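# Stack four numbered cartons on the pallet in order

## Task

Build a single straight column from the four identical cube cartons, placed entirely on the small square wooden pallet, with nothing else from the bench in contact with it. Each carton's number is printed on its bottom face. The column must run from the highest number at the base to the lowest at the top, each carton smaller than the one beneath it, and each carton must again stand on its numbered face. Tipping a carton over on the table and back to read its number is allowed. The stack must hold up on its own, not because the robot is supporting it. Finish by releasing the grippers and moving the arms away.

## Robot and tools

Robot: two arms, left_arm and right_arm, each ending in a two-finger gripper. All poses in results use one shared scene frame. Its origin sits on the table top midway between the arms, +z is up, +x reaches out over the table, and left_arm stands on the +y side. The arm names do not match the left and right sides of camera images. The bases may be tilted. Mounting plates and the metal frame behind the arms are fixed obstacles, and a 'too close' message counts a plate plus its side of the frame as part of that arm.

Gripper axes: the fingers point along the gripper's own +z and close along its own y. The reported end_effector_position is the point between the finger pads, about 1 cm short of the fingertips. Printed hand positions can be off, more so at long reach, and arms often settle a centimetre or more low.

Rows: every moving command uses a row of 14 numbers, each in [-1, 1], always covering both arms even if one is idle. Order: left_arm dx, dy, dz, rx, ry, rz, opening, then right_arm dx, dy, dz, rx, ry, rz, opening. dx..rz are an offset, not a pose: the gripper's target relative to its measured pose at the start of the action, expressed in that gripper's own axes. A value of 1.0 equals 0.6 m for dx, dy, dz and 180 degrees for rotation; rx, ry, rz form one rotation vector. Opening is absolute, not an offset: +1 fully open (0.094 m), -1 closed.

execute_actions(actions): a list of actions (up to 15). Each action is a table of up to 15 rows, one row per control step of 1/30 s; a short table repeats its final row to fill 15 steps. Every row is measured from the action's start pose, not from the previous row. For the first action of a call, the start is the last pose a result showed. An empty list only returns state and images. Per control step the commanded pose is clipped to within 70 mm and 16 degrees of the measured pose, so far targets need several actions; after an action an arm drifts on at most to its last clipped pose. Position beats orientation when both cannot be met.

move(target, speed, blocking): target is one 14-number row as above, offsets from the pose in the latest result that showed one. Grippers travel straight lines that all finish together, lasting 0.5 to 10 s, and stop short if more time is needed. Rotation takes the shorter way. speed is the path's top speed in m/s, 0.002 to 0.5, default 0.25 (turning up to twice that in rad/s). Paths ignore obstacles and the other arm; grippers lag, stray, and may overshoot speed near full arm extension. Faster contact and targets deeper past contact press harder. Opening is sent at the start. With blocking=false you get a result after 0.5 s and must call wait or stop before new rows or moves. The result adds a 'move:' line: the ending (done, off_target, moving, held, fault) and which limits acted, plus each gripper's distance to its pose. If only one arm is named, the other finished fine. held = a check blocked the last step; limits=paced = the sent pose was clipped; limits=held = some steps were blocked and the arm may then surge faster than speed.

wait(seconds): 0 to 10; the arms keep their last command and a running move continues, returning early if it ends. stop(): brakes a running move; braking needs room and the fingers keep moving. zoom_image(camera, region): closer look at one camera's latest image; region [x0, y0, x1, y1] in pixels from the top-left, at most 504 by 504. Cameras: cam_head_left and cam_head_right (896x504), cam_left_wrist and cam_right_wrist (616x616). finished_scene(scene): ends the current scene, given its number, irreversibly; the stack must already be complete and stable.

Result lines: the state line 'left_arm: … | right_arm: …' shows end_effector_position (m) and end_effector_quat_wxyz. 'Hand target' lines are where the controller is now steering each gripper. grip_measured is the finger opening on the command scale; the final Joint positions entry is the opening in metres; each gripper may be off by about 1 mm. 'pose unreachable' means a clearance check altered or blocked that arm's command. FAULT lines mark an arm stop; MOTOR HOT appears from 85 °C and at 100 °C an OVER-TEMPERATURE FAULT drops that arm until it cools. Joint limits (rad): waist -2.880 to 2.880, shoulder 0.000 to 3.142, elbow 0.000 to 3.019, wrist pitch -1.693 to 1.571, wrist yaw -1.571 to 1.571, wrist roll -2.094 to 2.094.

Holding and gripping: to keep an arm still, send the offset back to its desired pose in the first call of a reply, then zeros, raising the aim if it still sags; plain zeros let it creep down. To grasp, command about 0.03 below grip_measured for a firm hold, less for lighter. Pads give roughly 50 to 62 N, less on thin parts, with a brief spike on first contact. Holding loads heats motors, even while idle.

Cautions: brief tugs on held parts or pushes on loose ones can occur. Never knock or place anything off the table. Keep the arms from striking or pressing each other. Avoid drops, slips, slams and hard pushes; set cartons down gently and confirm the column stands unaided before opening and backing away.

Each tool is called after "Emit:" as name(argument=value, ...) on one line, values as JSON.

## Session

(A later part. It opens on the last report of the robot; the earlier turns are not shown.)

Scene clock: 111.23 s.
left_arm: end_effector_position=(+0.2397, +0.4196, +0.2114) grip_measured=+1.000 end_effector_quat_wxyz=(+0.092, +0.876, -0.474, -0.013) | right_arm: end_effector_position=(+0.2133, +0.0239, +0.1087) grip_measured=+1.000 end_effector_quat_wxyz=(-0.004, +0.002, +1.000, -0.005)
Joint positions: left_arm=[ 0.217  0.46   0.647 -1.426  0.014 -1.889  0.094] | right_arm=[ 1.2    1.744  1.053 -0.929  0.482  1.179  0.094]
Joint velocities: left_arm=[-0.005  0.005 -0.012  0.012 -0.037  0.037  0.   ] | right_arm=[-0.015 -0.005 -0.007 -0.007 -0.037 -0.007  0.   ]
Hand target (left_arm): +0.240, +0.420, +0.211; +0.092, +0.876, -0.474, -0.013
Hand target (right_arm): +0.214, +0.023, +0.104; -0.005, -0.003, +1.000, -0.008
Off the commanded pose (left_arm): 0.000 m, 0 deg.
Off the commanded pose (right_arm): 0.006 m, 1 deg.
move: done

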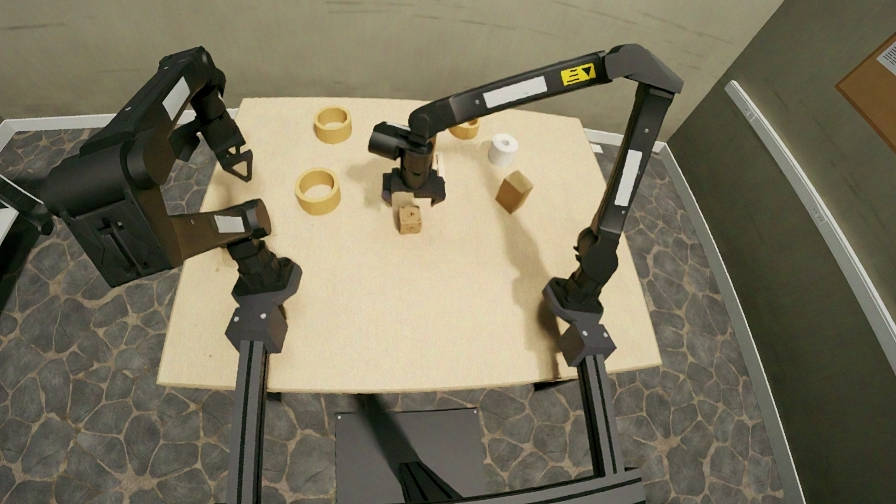

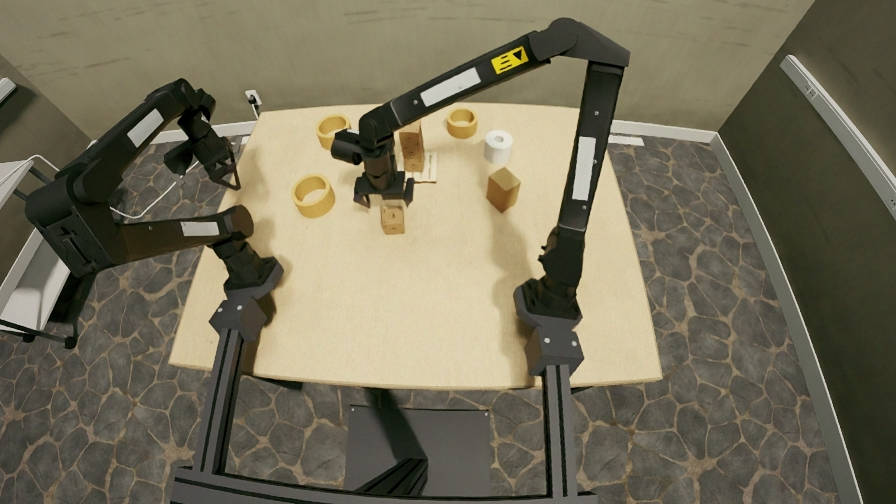

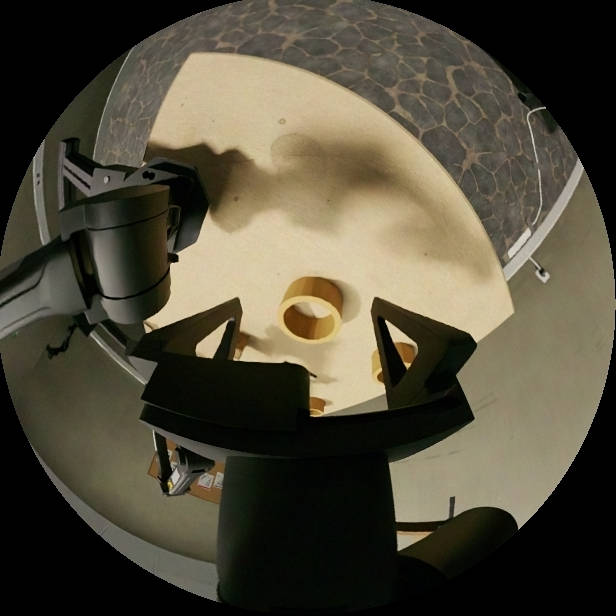

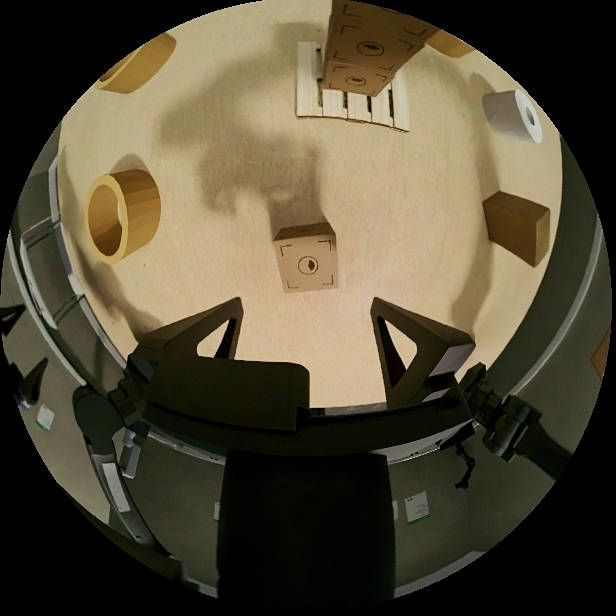

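Emit:
move(target=[0,0,0,0,0,0,1,0.012,-0.004,0.148,0,0,-0.04,1], speed=0.15)

Emit:
execute_actions(actions=[[[0,0,0,0,0,0,1,0,0,0,0,0,0,0.3],[0,0,0,0,0,0,1,0,0,0,0,0,0,0.3],[0,0,0,0,0,0,1,0,0,0,0,0,0,0.3],[0,0,0,0,0,0,1,0,0,0,0,0,0,0.2],[0,0,0,0,0,0,1,0,0,0,0,0,0,0.06]]])

Emit:
move(target=[0,0,0,0,0,0,1,0,0,-0.38,0,0,0.06,0.06])

Emit:
move(target=[0,0,0,0,0,0,1,-0.38,-0.05,0,0,0,0,0.06])

Scene clock: 112.63 s.
left_arm: end_effector_position=(+0.2397, +0.4196, +0.2114) grip_measured=+1.000 end_effector_quat_wxyz=(+0.092, +0.876, -0.474, -0.013) | right_arm: end_effector_position=(+0.2071, +0.0255, +0.0298) grip_measured=+1.000 end_effector_quat_wxyz=(-0.001, -0.055, +0.998, +0.003)
Joint positions: left_arm=[ 0.217  0.46   0.647 -1.426  0.014 -1.889  0.094] | right_arm=[ 1.128  1.869  0.98  -0.674  0.482  0.975  0.094]
Joint velocities: left_arm=[ 0.015 -0.005 -0.002  0.007  0.022 -0.007  0.   ] | right_arm=[-0.005 -0.015 -0.022 -0.002 -0.007 -0.007  0.   ]
Hand target (left_arm): +0.240, +0.420, +0.211; +0.092, +0.876, -0.474, -0.013
Hand target (right_arm): +0.207, +0.021, +0.021; -0.005, -0.060, +0.998, -0.004
Off the commanded pose (left_arm): 0.000 m, 0 deg.
Off the commanded pose (right_arm): 0.011 m, 1 deg.
move: off_target (right_arm)

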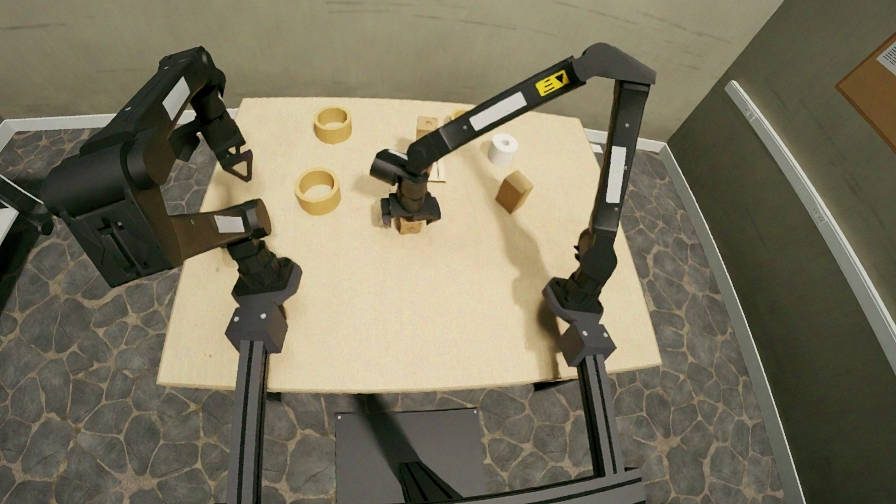

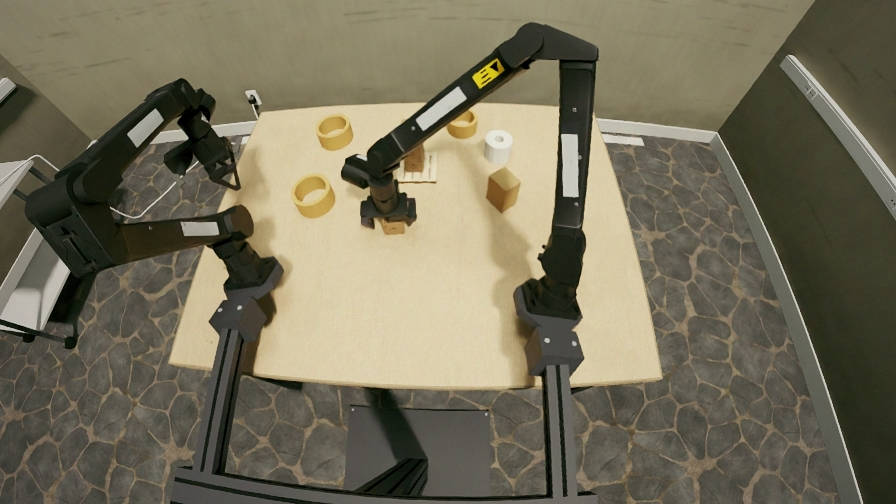

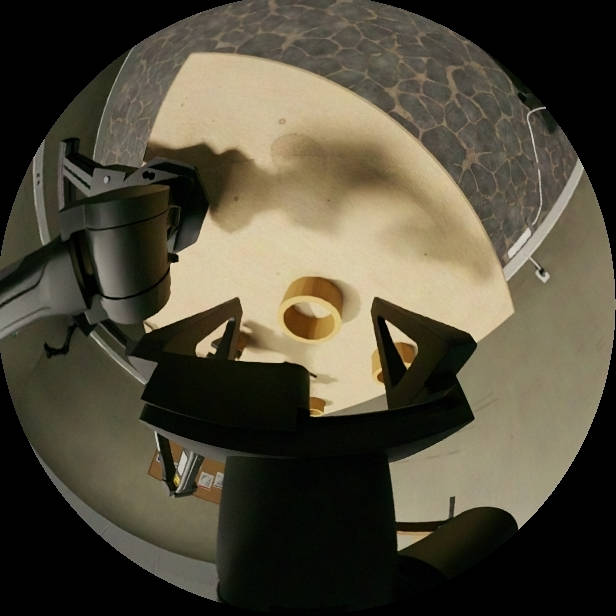

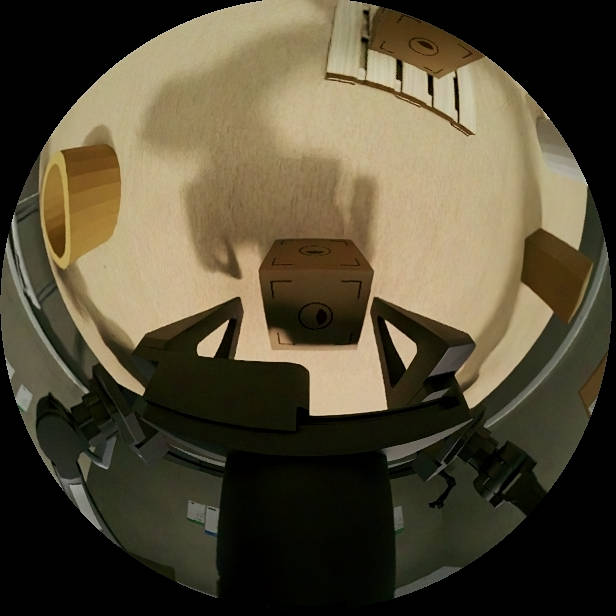

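Scene clock: 113.13 s.
left_arm: end_effector_position=(+0.2397, +0.4196, +0.2114) grip_measured=+1.000 end_effector_quat_wxyz=(+0.092, +0.876, -0.474, -0.013) | right_arm: end_effector_position=(+0.2071, +0.0255, +0.0298) grip_measured=+0.126 end_effector_quat_wxyz=(-0.001, -0.055, +0.998, +0.003)
Joint positions: left_arm=[ 0.217  0.46   0.647 -1.426  0.014 -1.889  0.094] | right_arm=[ 1.128  1.869  0.98  -0.674  0.482  0.974  0.053]
Joint velocities: left_arm=[ 0.015  0.005 -0.017 -0.002 -0.051  0.022  0.   ] | right_arm=[-0.005 -0.005 -0.012  0.007 -0.022  0.051  0.001]
Hand target (left_arm): +0.240, +0.420, +0.211; +0.092, +0.876, -0.474, -0.013
Hand target (right_arm): +0.207, +0.026, +0.030; -0.001, -0.055, +0.998, +0.003
Off the commanded pose (left_arm): 0.000 m, 0 deg.
Off the commanded pose (right_arm): 0.000 m, 0 deg.

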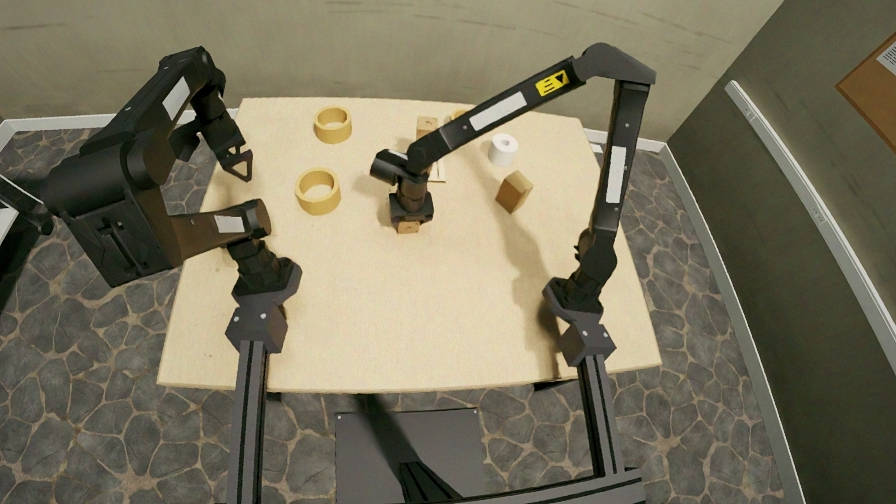

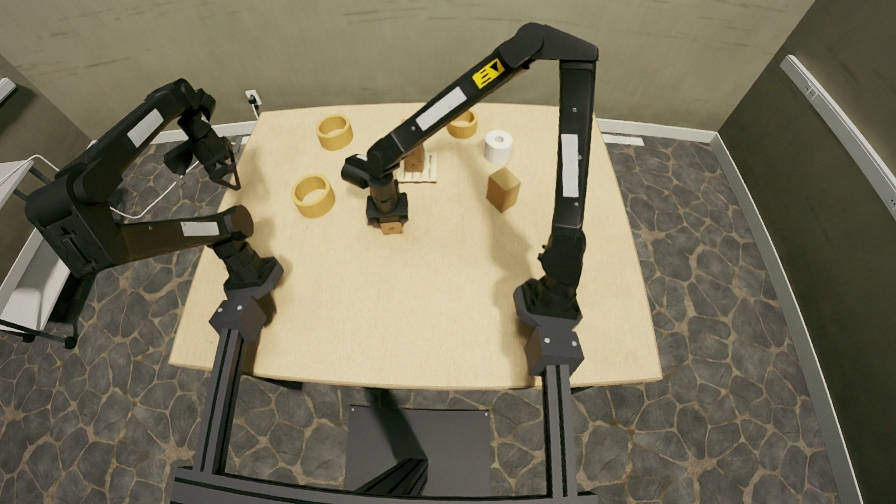

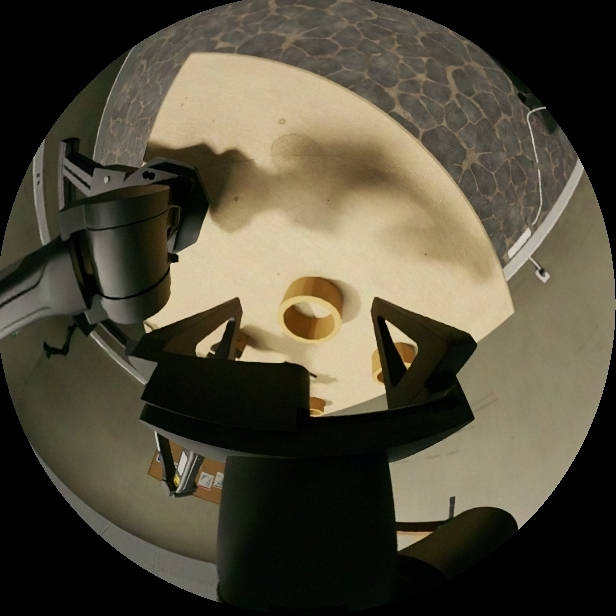

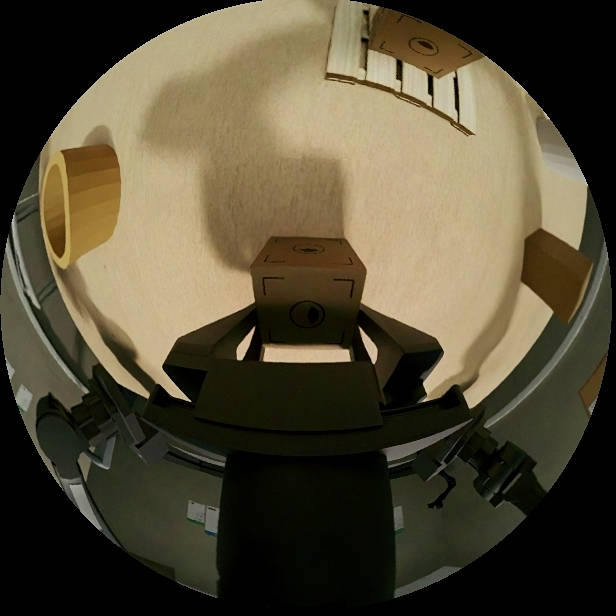

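Scene clock: 114.63 s.
left_arm: end_effector_position=(+0.2397, +0.4196, +0.2114) grip_measured=+1.000 end_effector_quat_wxyz=(+0.092, +0.876, -0.474, -0.013) | right_arm: end_effector_position=(+0.1959, +0.0128, +0.2389) grip_measured=+0.126 end_effector_quat_wxyz=(-0.005, +0.024, +1.000, -0.019)
Joint positions: left_arm=[ 0.217  0.46   0.647 -1.426  0.014 -1.889  0.094] | right_arm=[ 1.364  1.606  1.202 -1.332  0.47   1.422  0.053]
Joint velocities: left_arm=[-0.015  0.005  0.002 -0.002  0.022 -0.022  0.   ] | right_arm=[ 0.005  0.005  0.002 -0.007  0.007 -0.022 -0.001]
Hand target (left_arm): +0.240, +0.420, +0.211; +0.092, +0.876, -0.474, -0.013
Hand target (right_arm): +0.204, +0.023, +0.256; -0.001, +0.039, +0.999, +0.000
Off the commanded pose (left_arm): 0.000 m, 0 deg.
Off the commanded pose (right_arm): 0.025 m, 3 deg.
move: off_target (right_arm)

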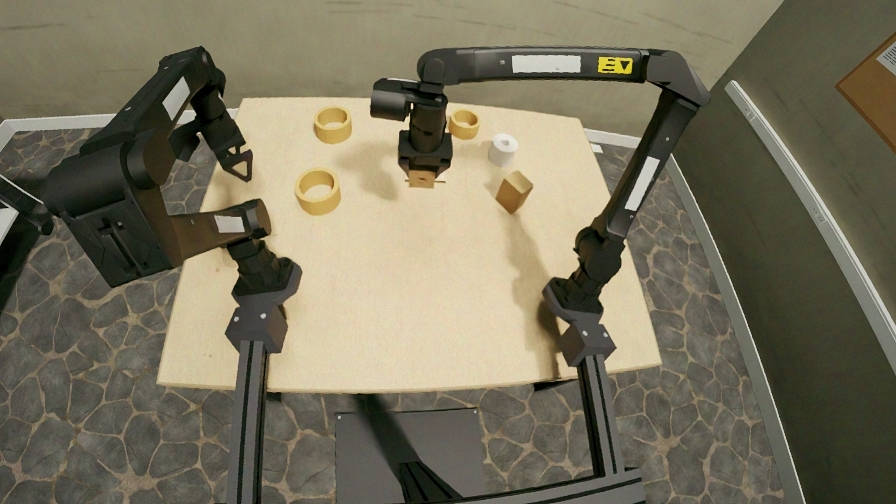

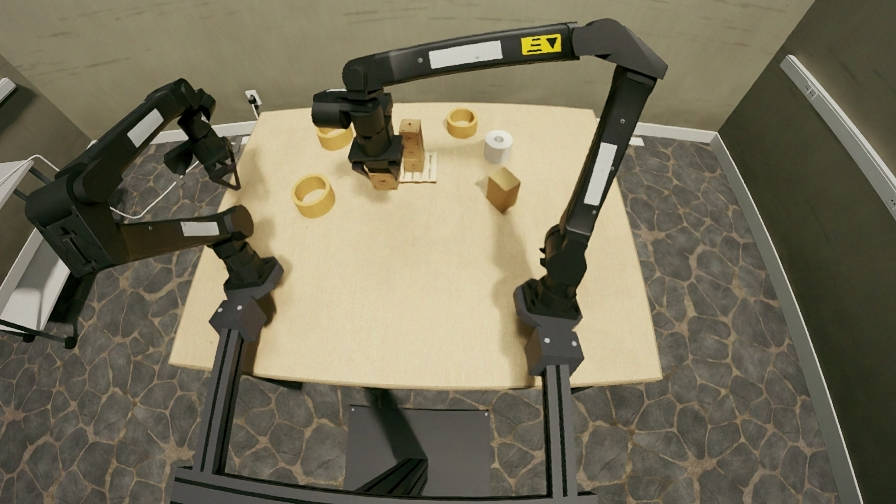

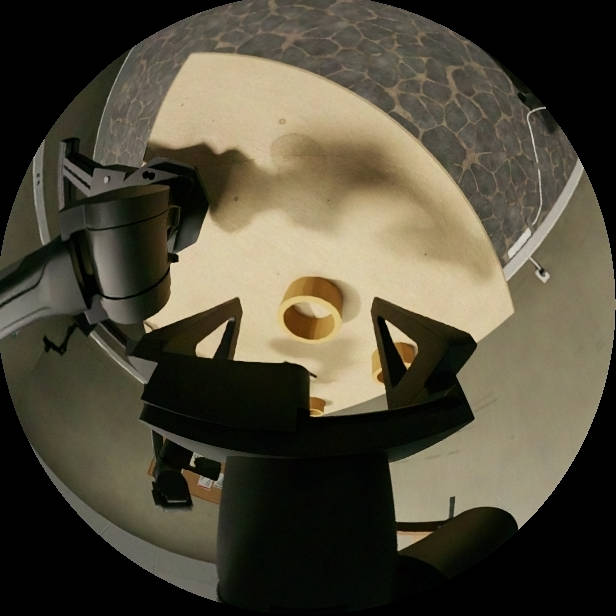

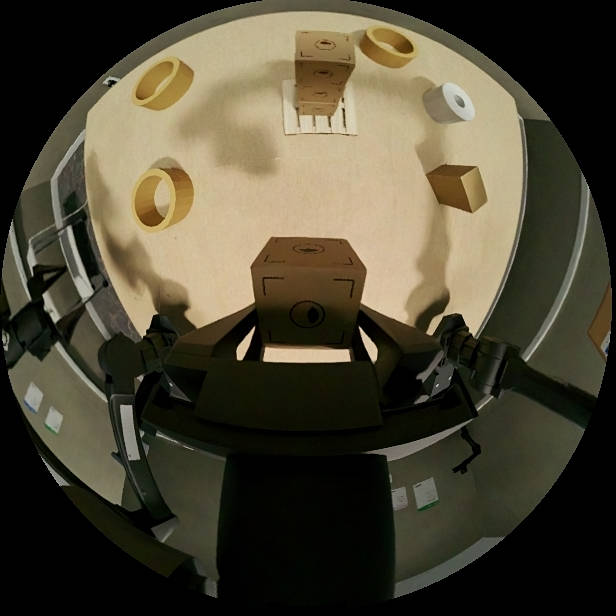

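Scene clock: 116.23 s.
left_arm: end_effector_position=(+0.2397, +0.4196, +0.2114) grip_measured=+1.000 end_effector_quat_wxyz=(+0.092, +0.876, -0.474, -0.013) | right_arm: end_effector_position=(+0.4110, -0.0357, +0.2374) grip_measured=+0.126 end_effector_quat_wxyz=(-0.009, +0.028, +0.999, -0.019)
Joint positions: left_arm=[ 0.217  0.46   0.647 -1.426  0.014 -1.889  0.094] | right_arm=[ 0.952  1.631  1.506 -1.397  0.487  0.967  0.053]
Joint velocities: left_arm=[-0.015 -0.005  0.017 -0.007  0.051  0.022  0.   ] | right_arm=[-0.015 -0.005 -0.002 -0.002 -0.051  0.037 -0.   ]
Hand target (left_arm): +0.240, +0.420, +0.211; +0.092, +0.876, -0.474, -0.013
Hand target (right_arm): +0.420, -0.028, +0.242; -0.006, +0.024, +1.000, -0.014
Off the commanded pose (left_arm): 0.000 m, 0 deg.
Off the commanded pose (right_arm): 0.013 m, 1 deg.
move: off_target (right_arm)

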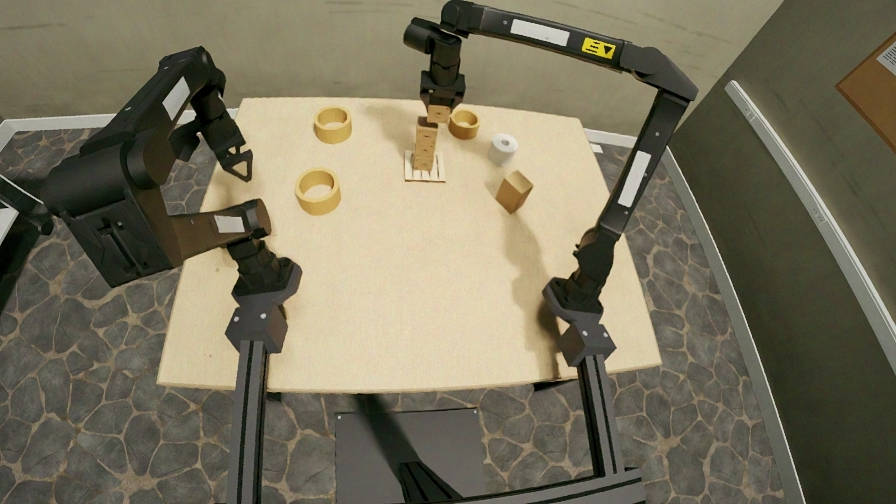

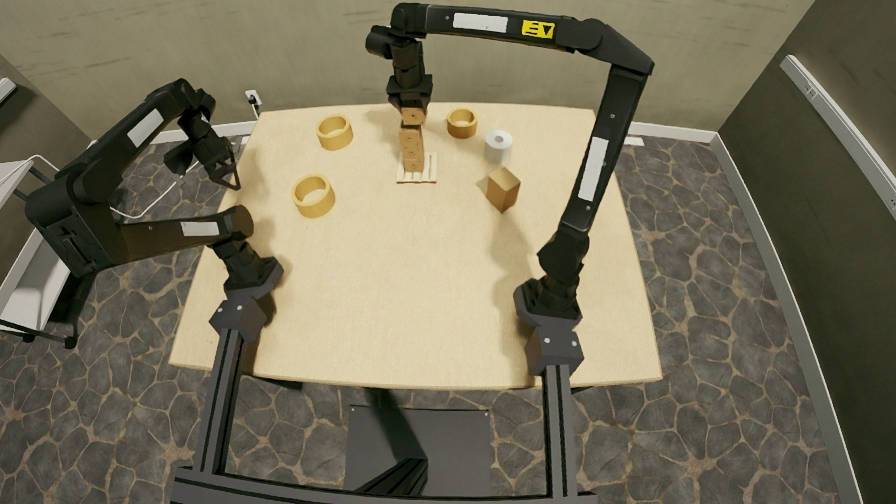

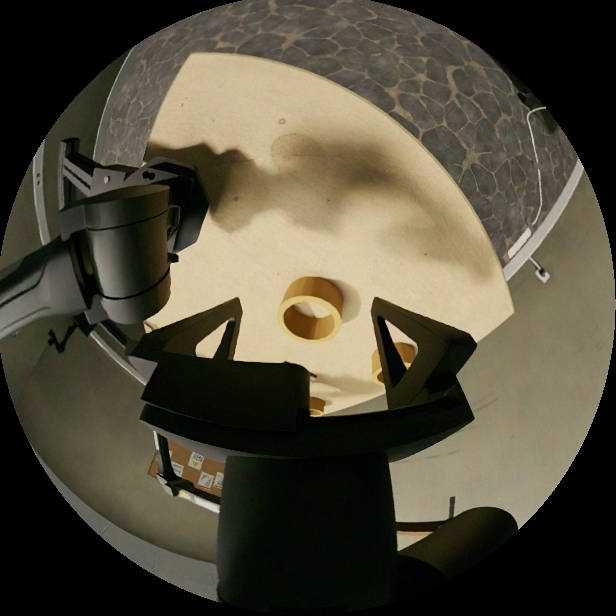

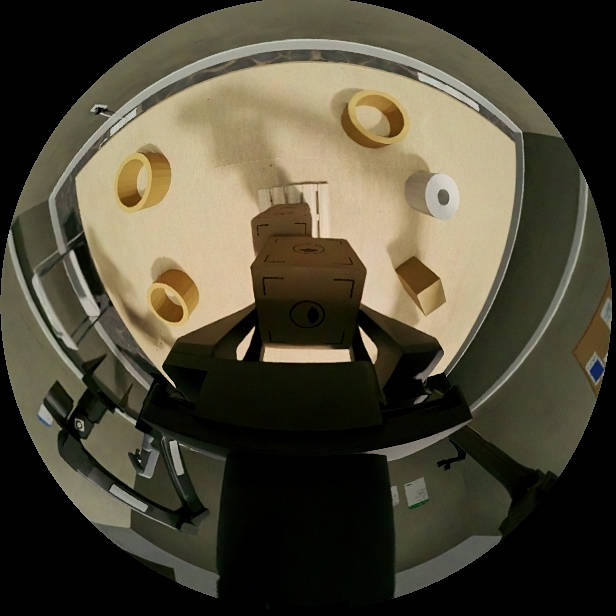

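Target (0.421,-0.018,0.203).

Emit:
move(target=[0,0,0,0,0,0,1,-0.017,0.033,0.056,-0.012,-0.005,0,0.06], speed=0.05)

Emit:
zoom_image(camera="cam_head_left", region=[380,80,480,190])

Scene clock: 117.57 s.
left_arm: end_effector_position=(+0.2397, +0.4196, +0.2114) grip_measured=+1.000 end_effector_quat_wxyz=(+0.092, +0.876, -0.474, -0.013) | right_arm: end_effector_position=(+0.4225, -0.0172, +0.2187) grip_measured=+0.126 end_effector_quat_wxyz=(+0.007, +0.034, +0.999, +0.009)
Joint positions: left_arm=[ 0.217  0.46   0.647 -1.426  0.014 -1.889  0.094] | right_arm=[ 0.938  1.654  1.49  -1.279  0.476  0.927  0.053]
Joint velocities: left_arm=[-0.015 -0.005  0.007  0.002  0.007 -0.081  0.   ] | right_arm=[-0.005 -0.005 -0.007  0.012 -0.022 -0.051 -0.001]
Hand target (left_arm): +0.240, +0.420, +0.211; +0.092, +0.876, -0.474, -0.013
Hand target (right_arm): +0.422, -0.018, +0.204; -0.001, +0.028, +1.000, +0.000
Off the commanded pose (left_arm): 0.000 m, 0 deg.
Off the commanded pose (right_arm): 0.016 m, 2 deg.
move: off_target (right_arm)

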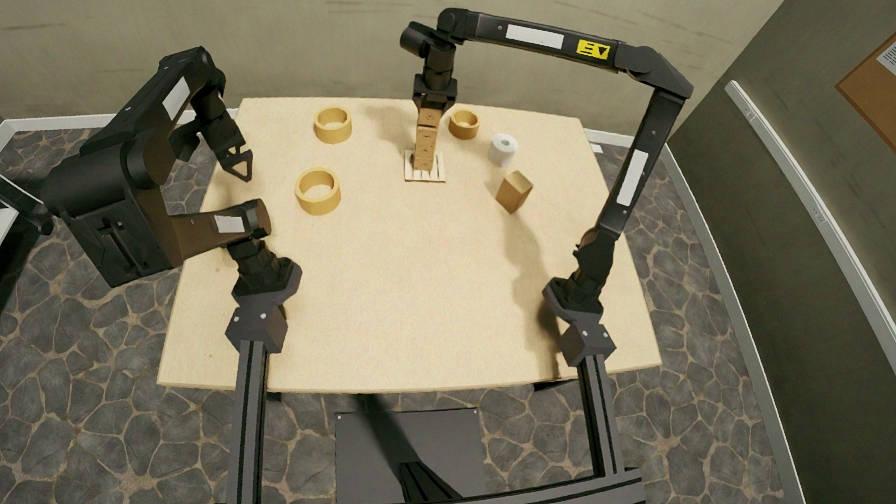

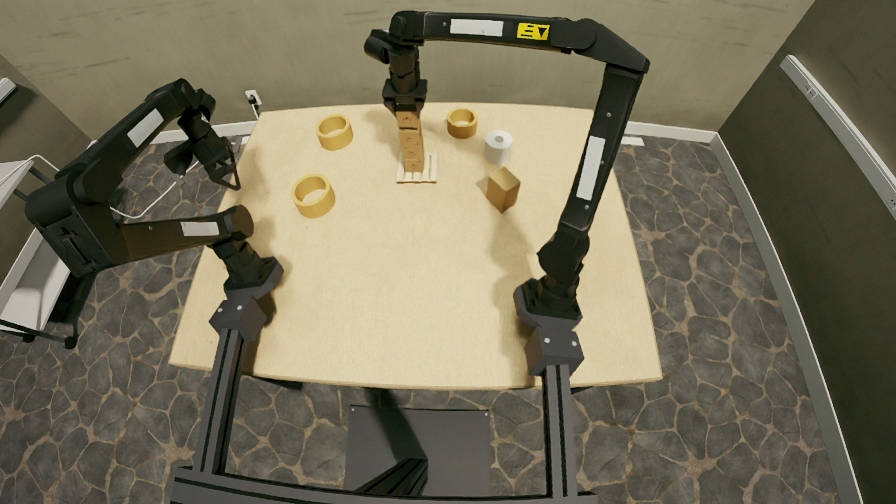

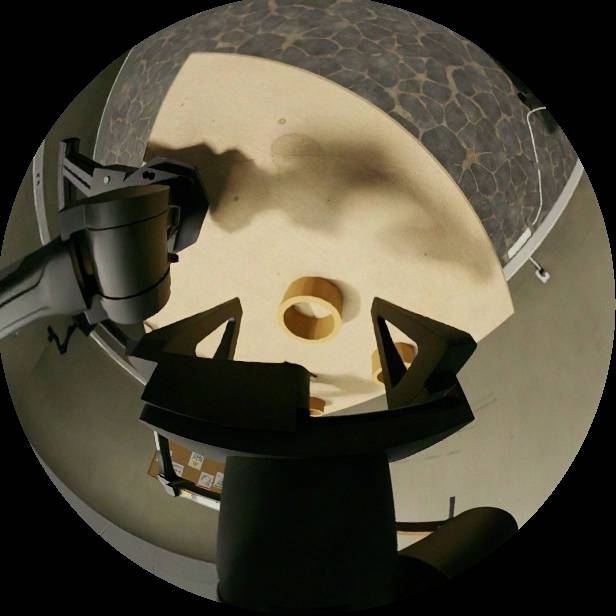

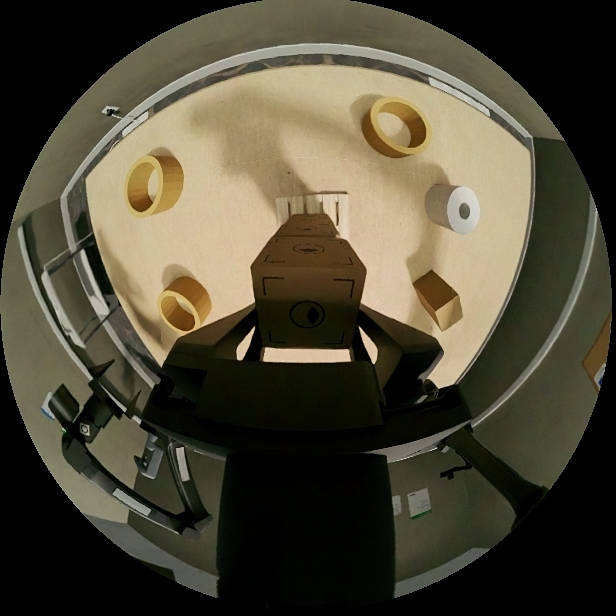

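Region (380, 80, 480, 190) of cam_head_left's 896x504 image, scaled by 4.582, with more detail than that image has; it fills the left 458 columns of this view, and the rest is white.

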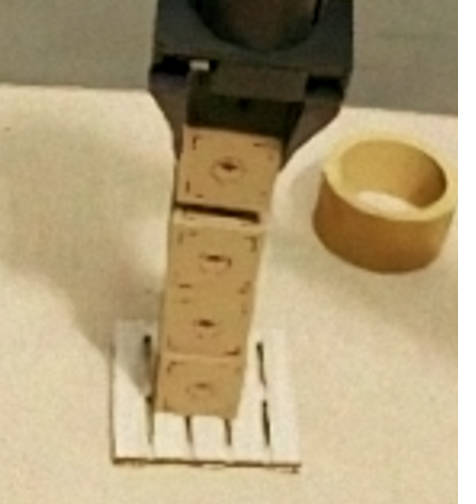

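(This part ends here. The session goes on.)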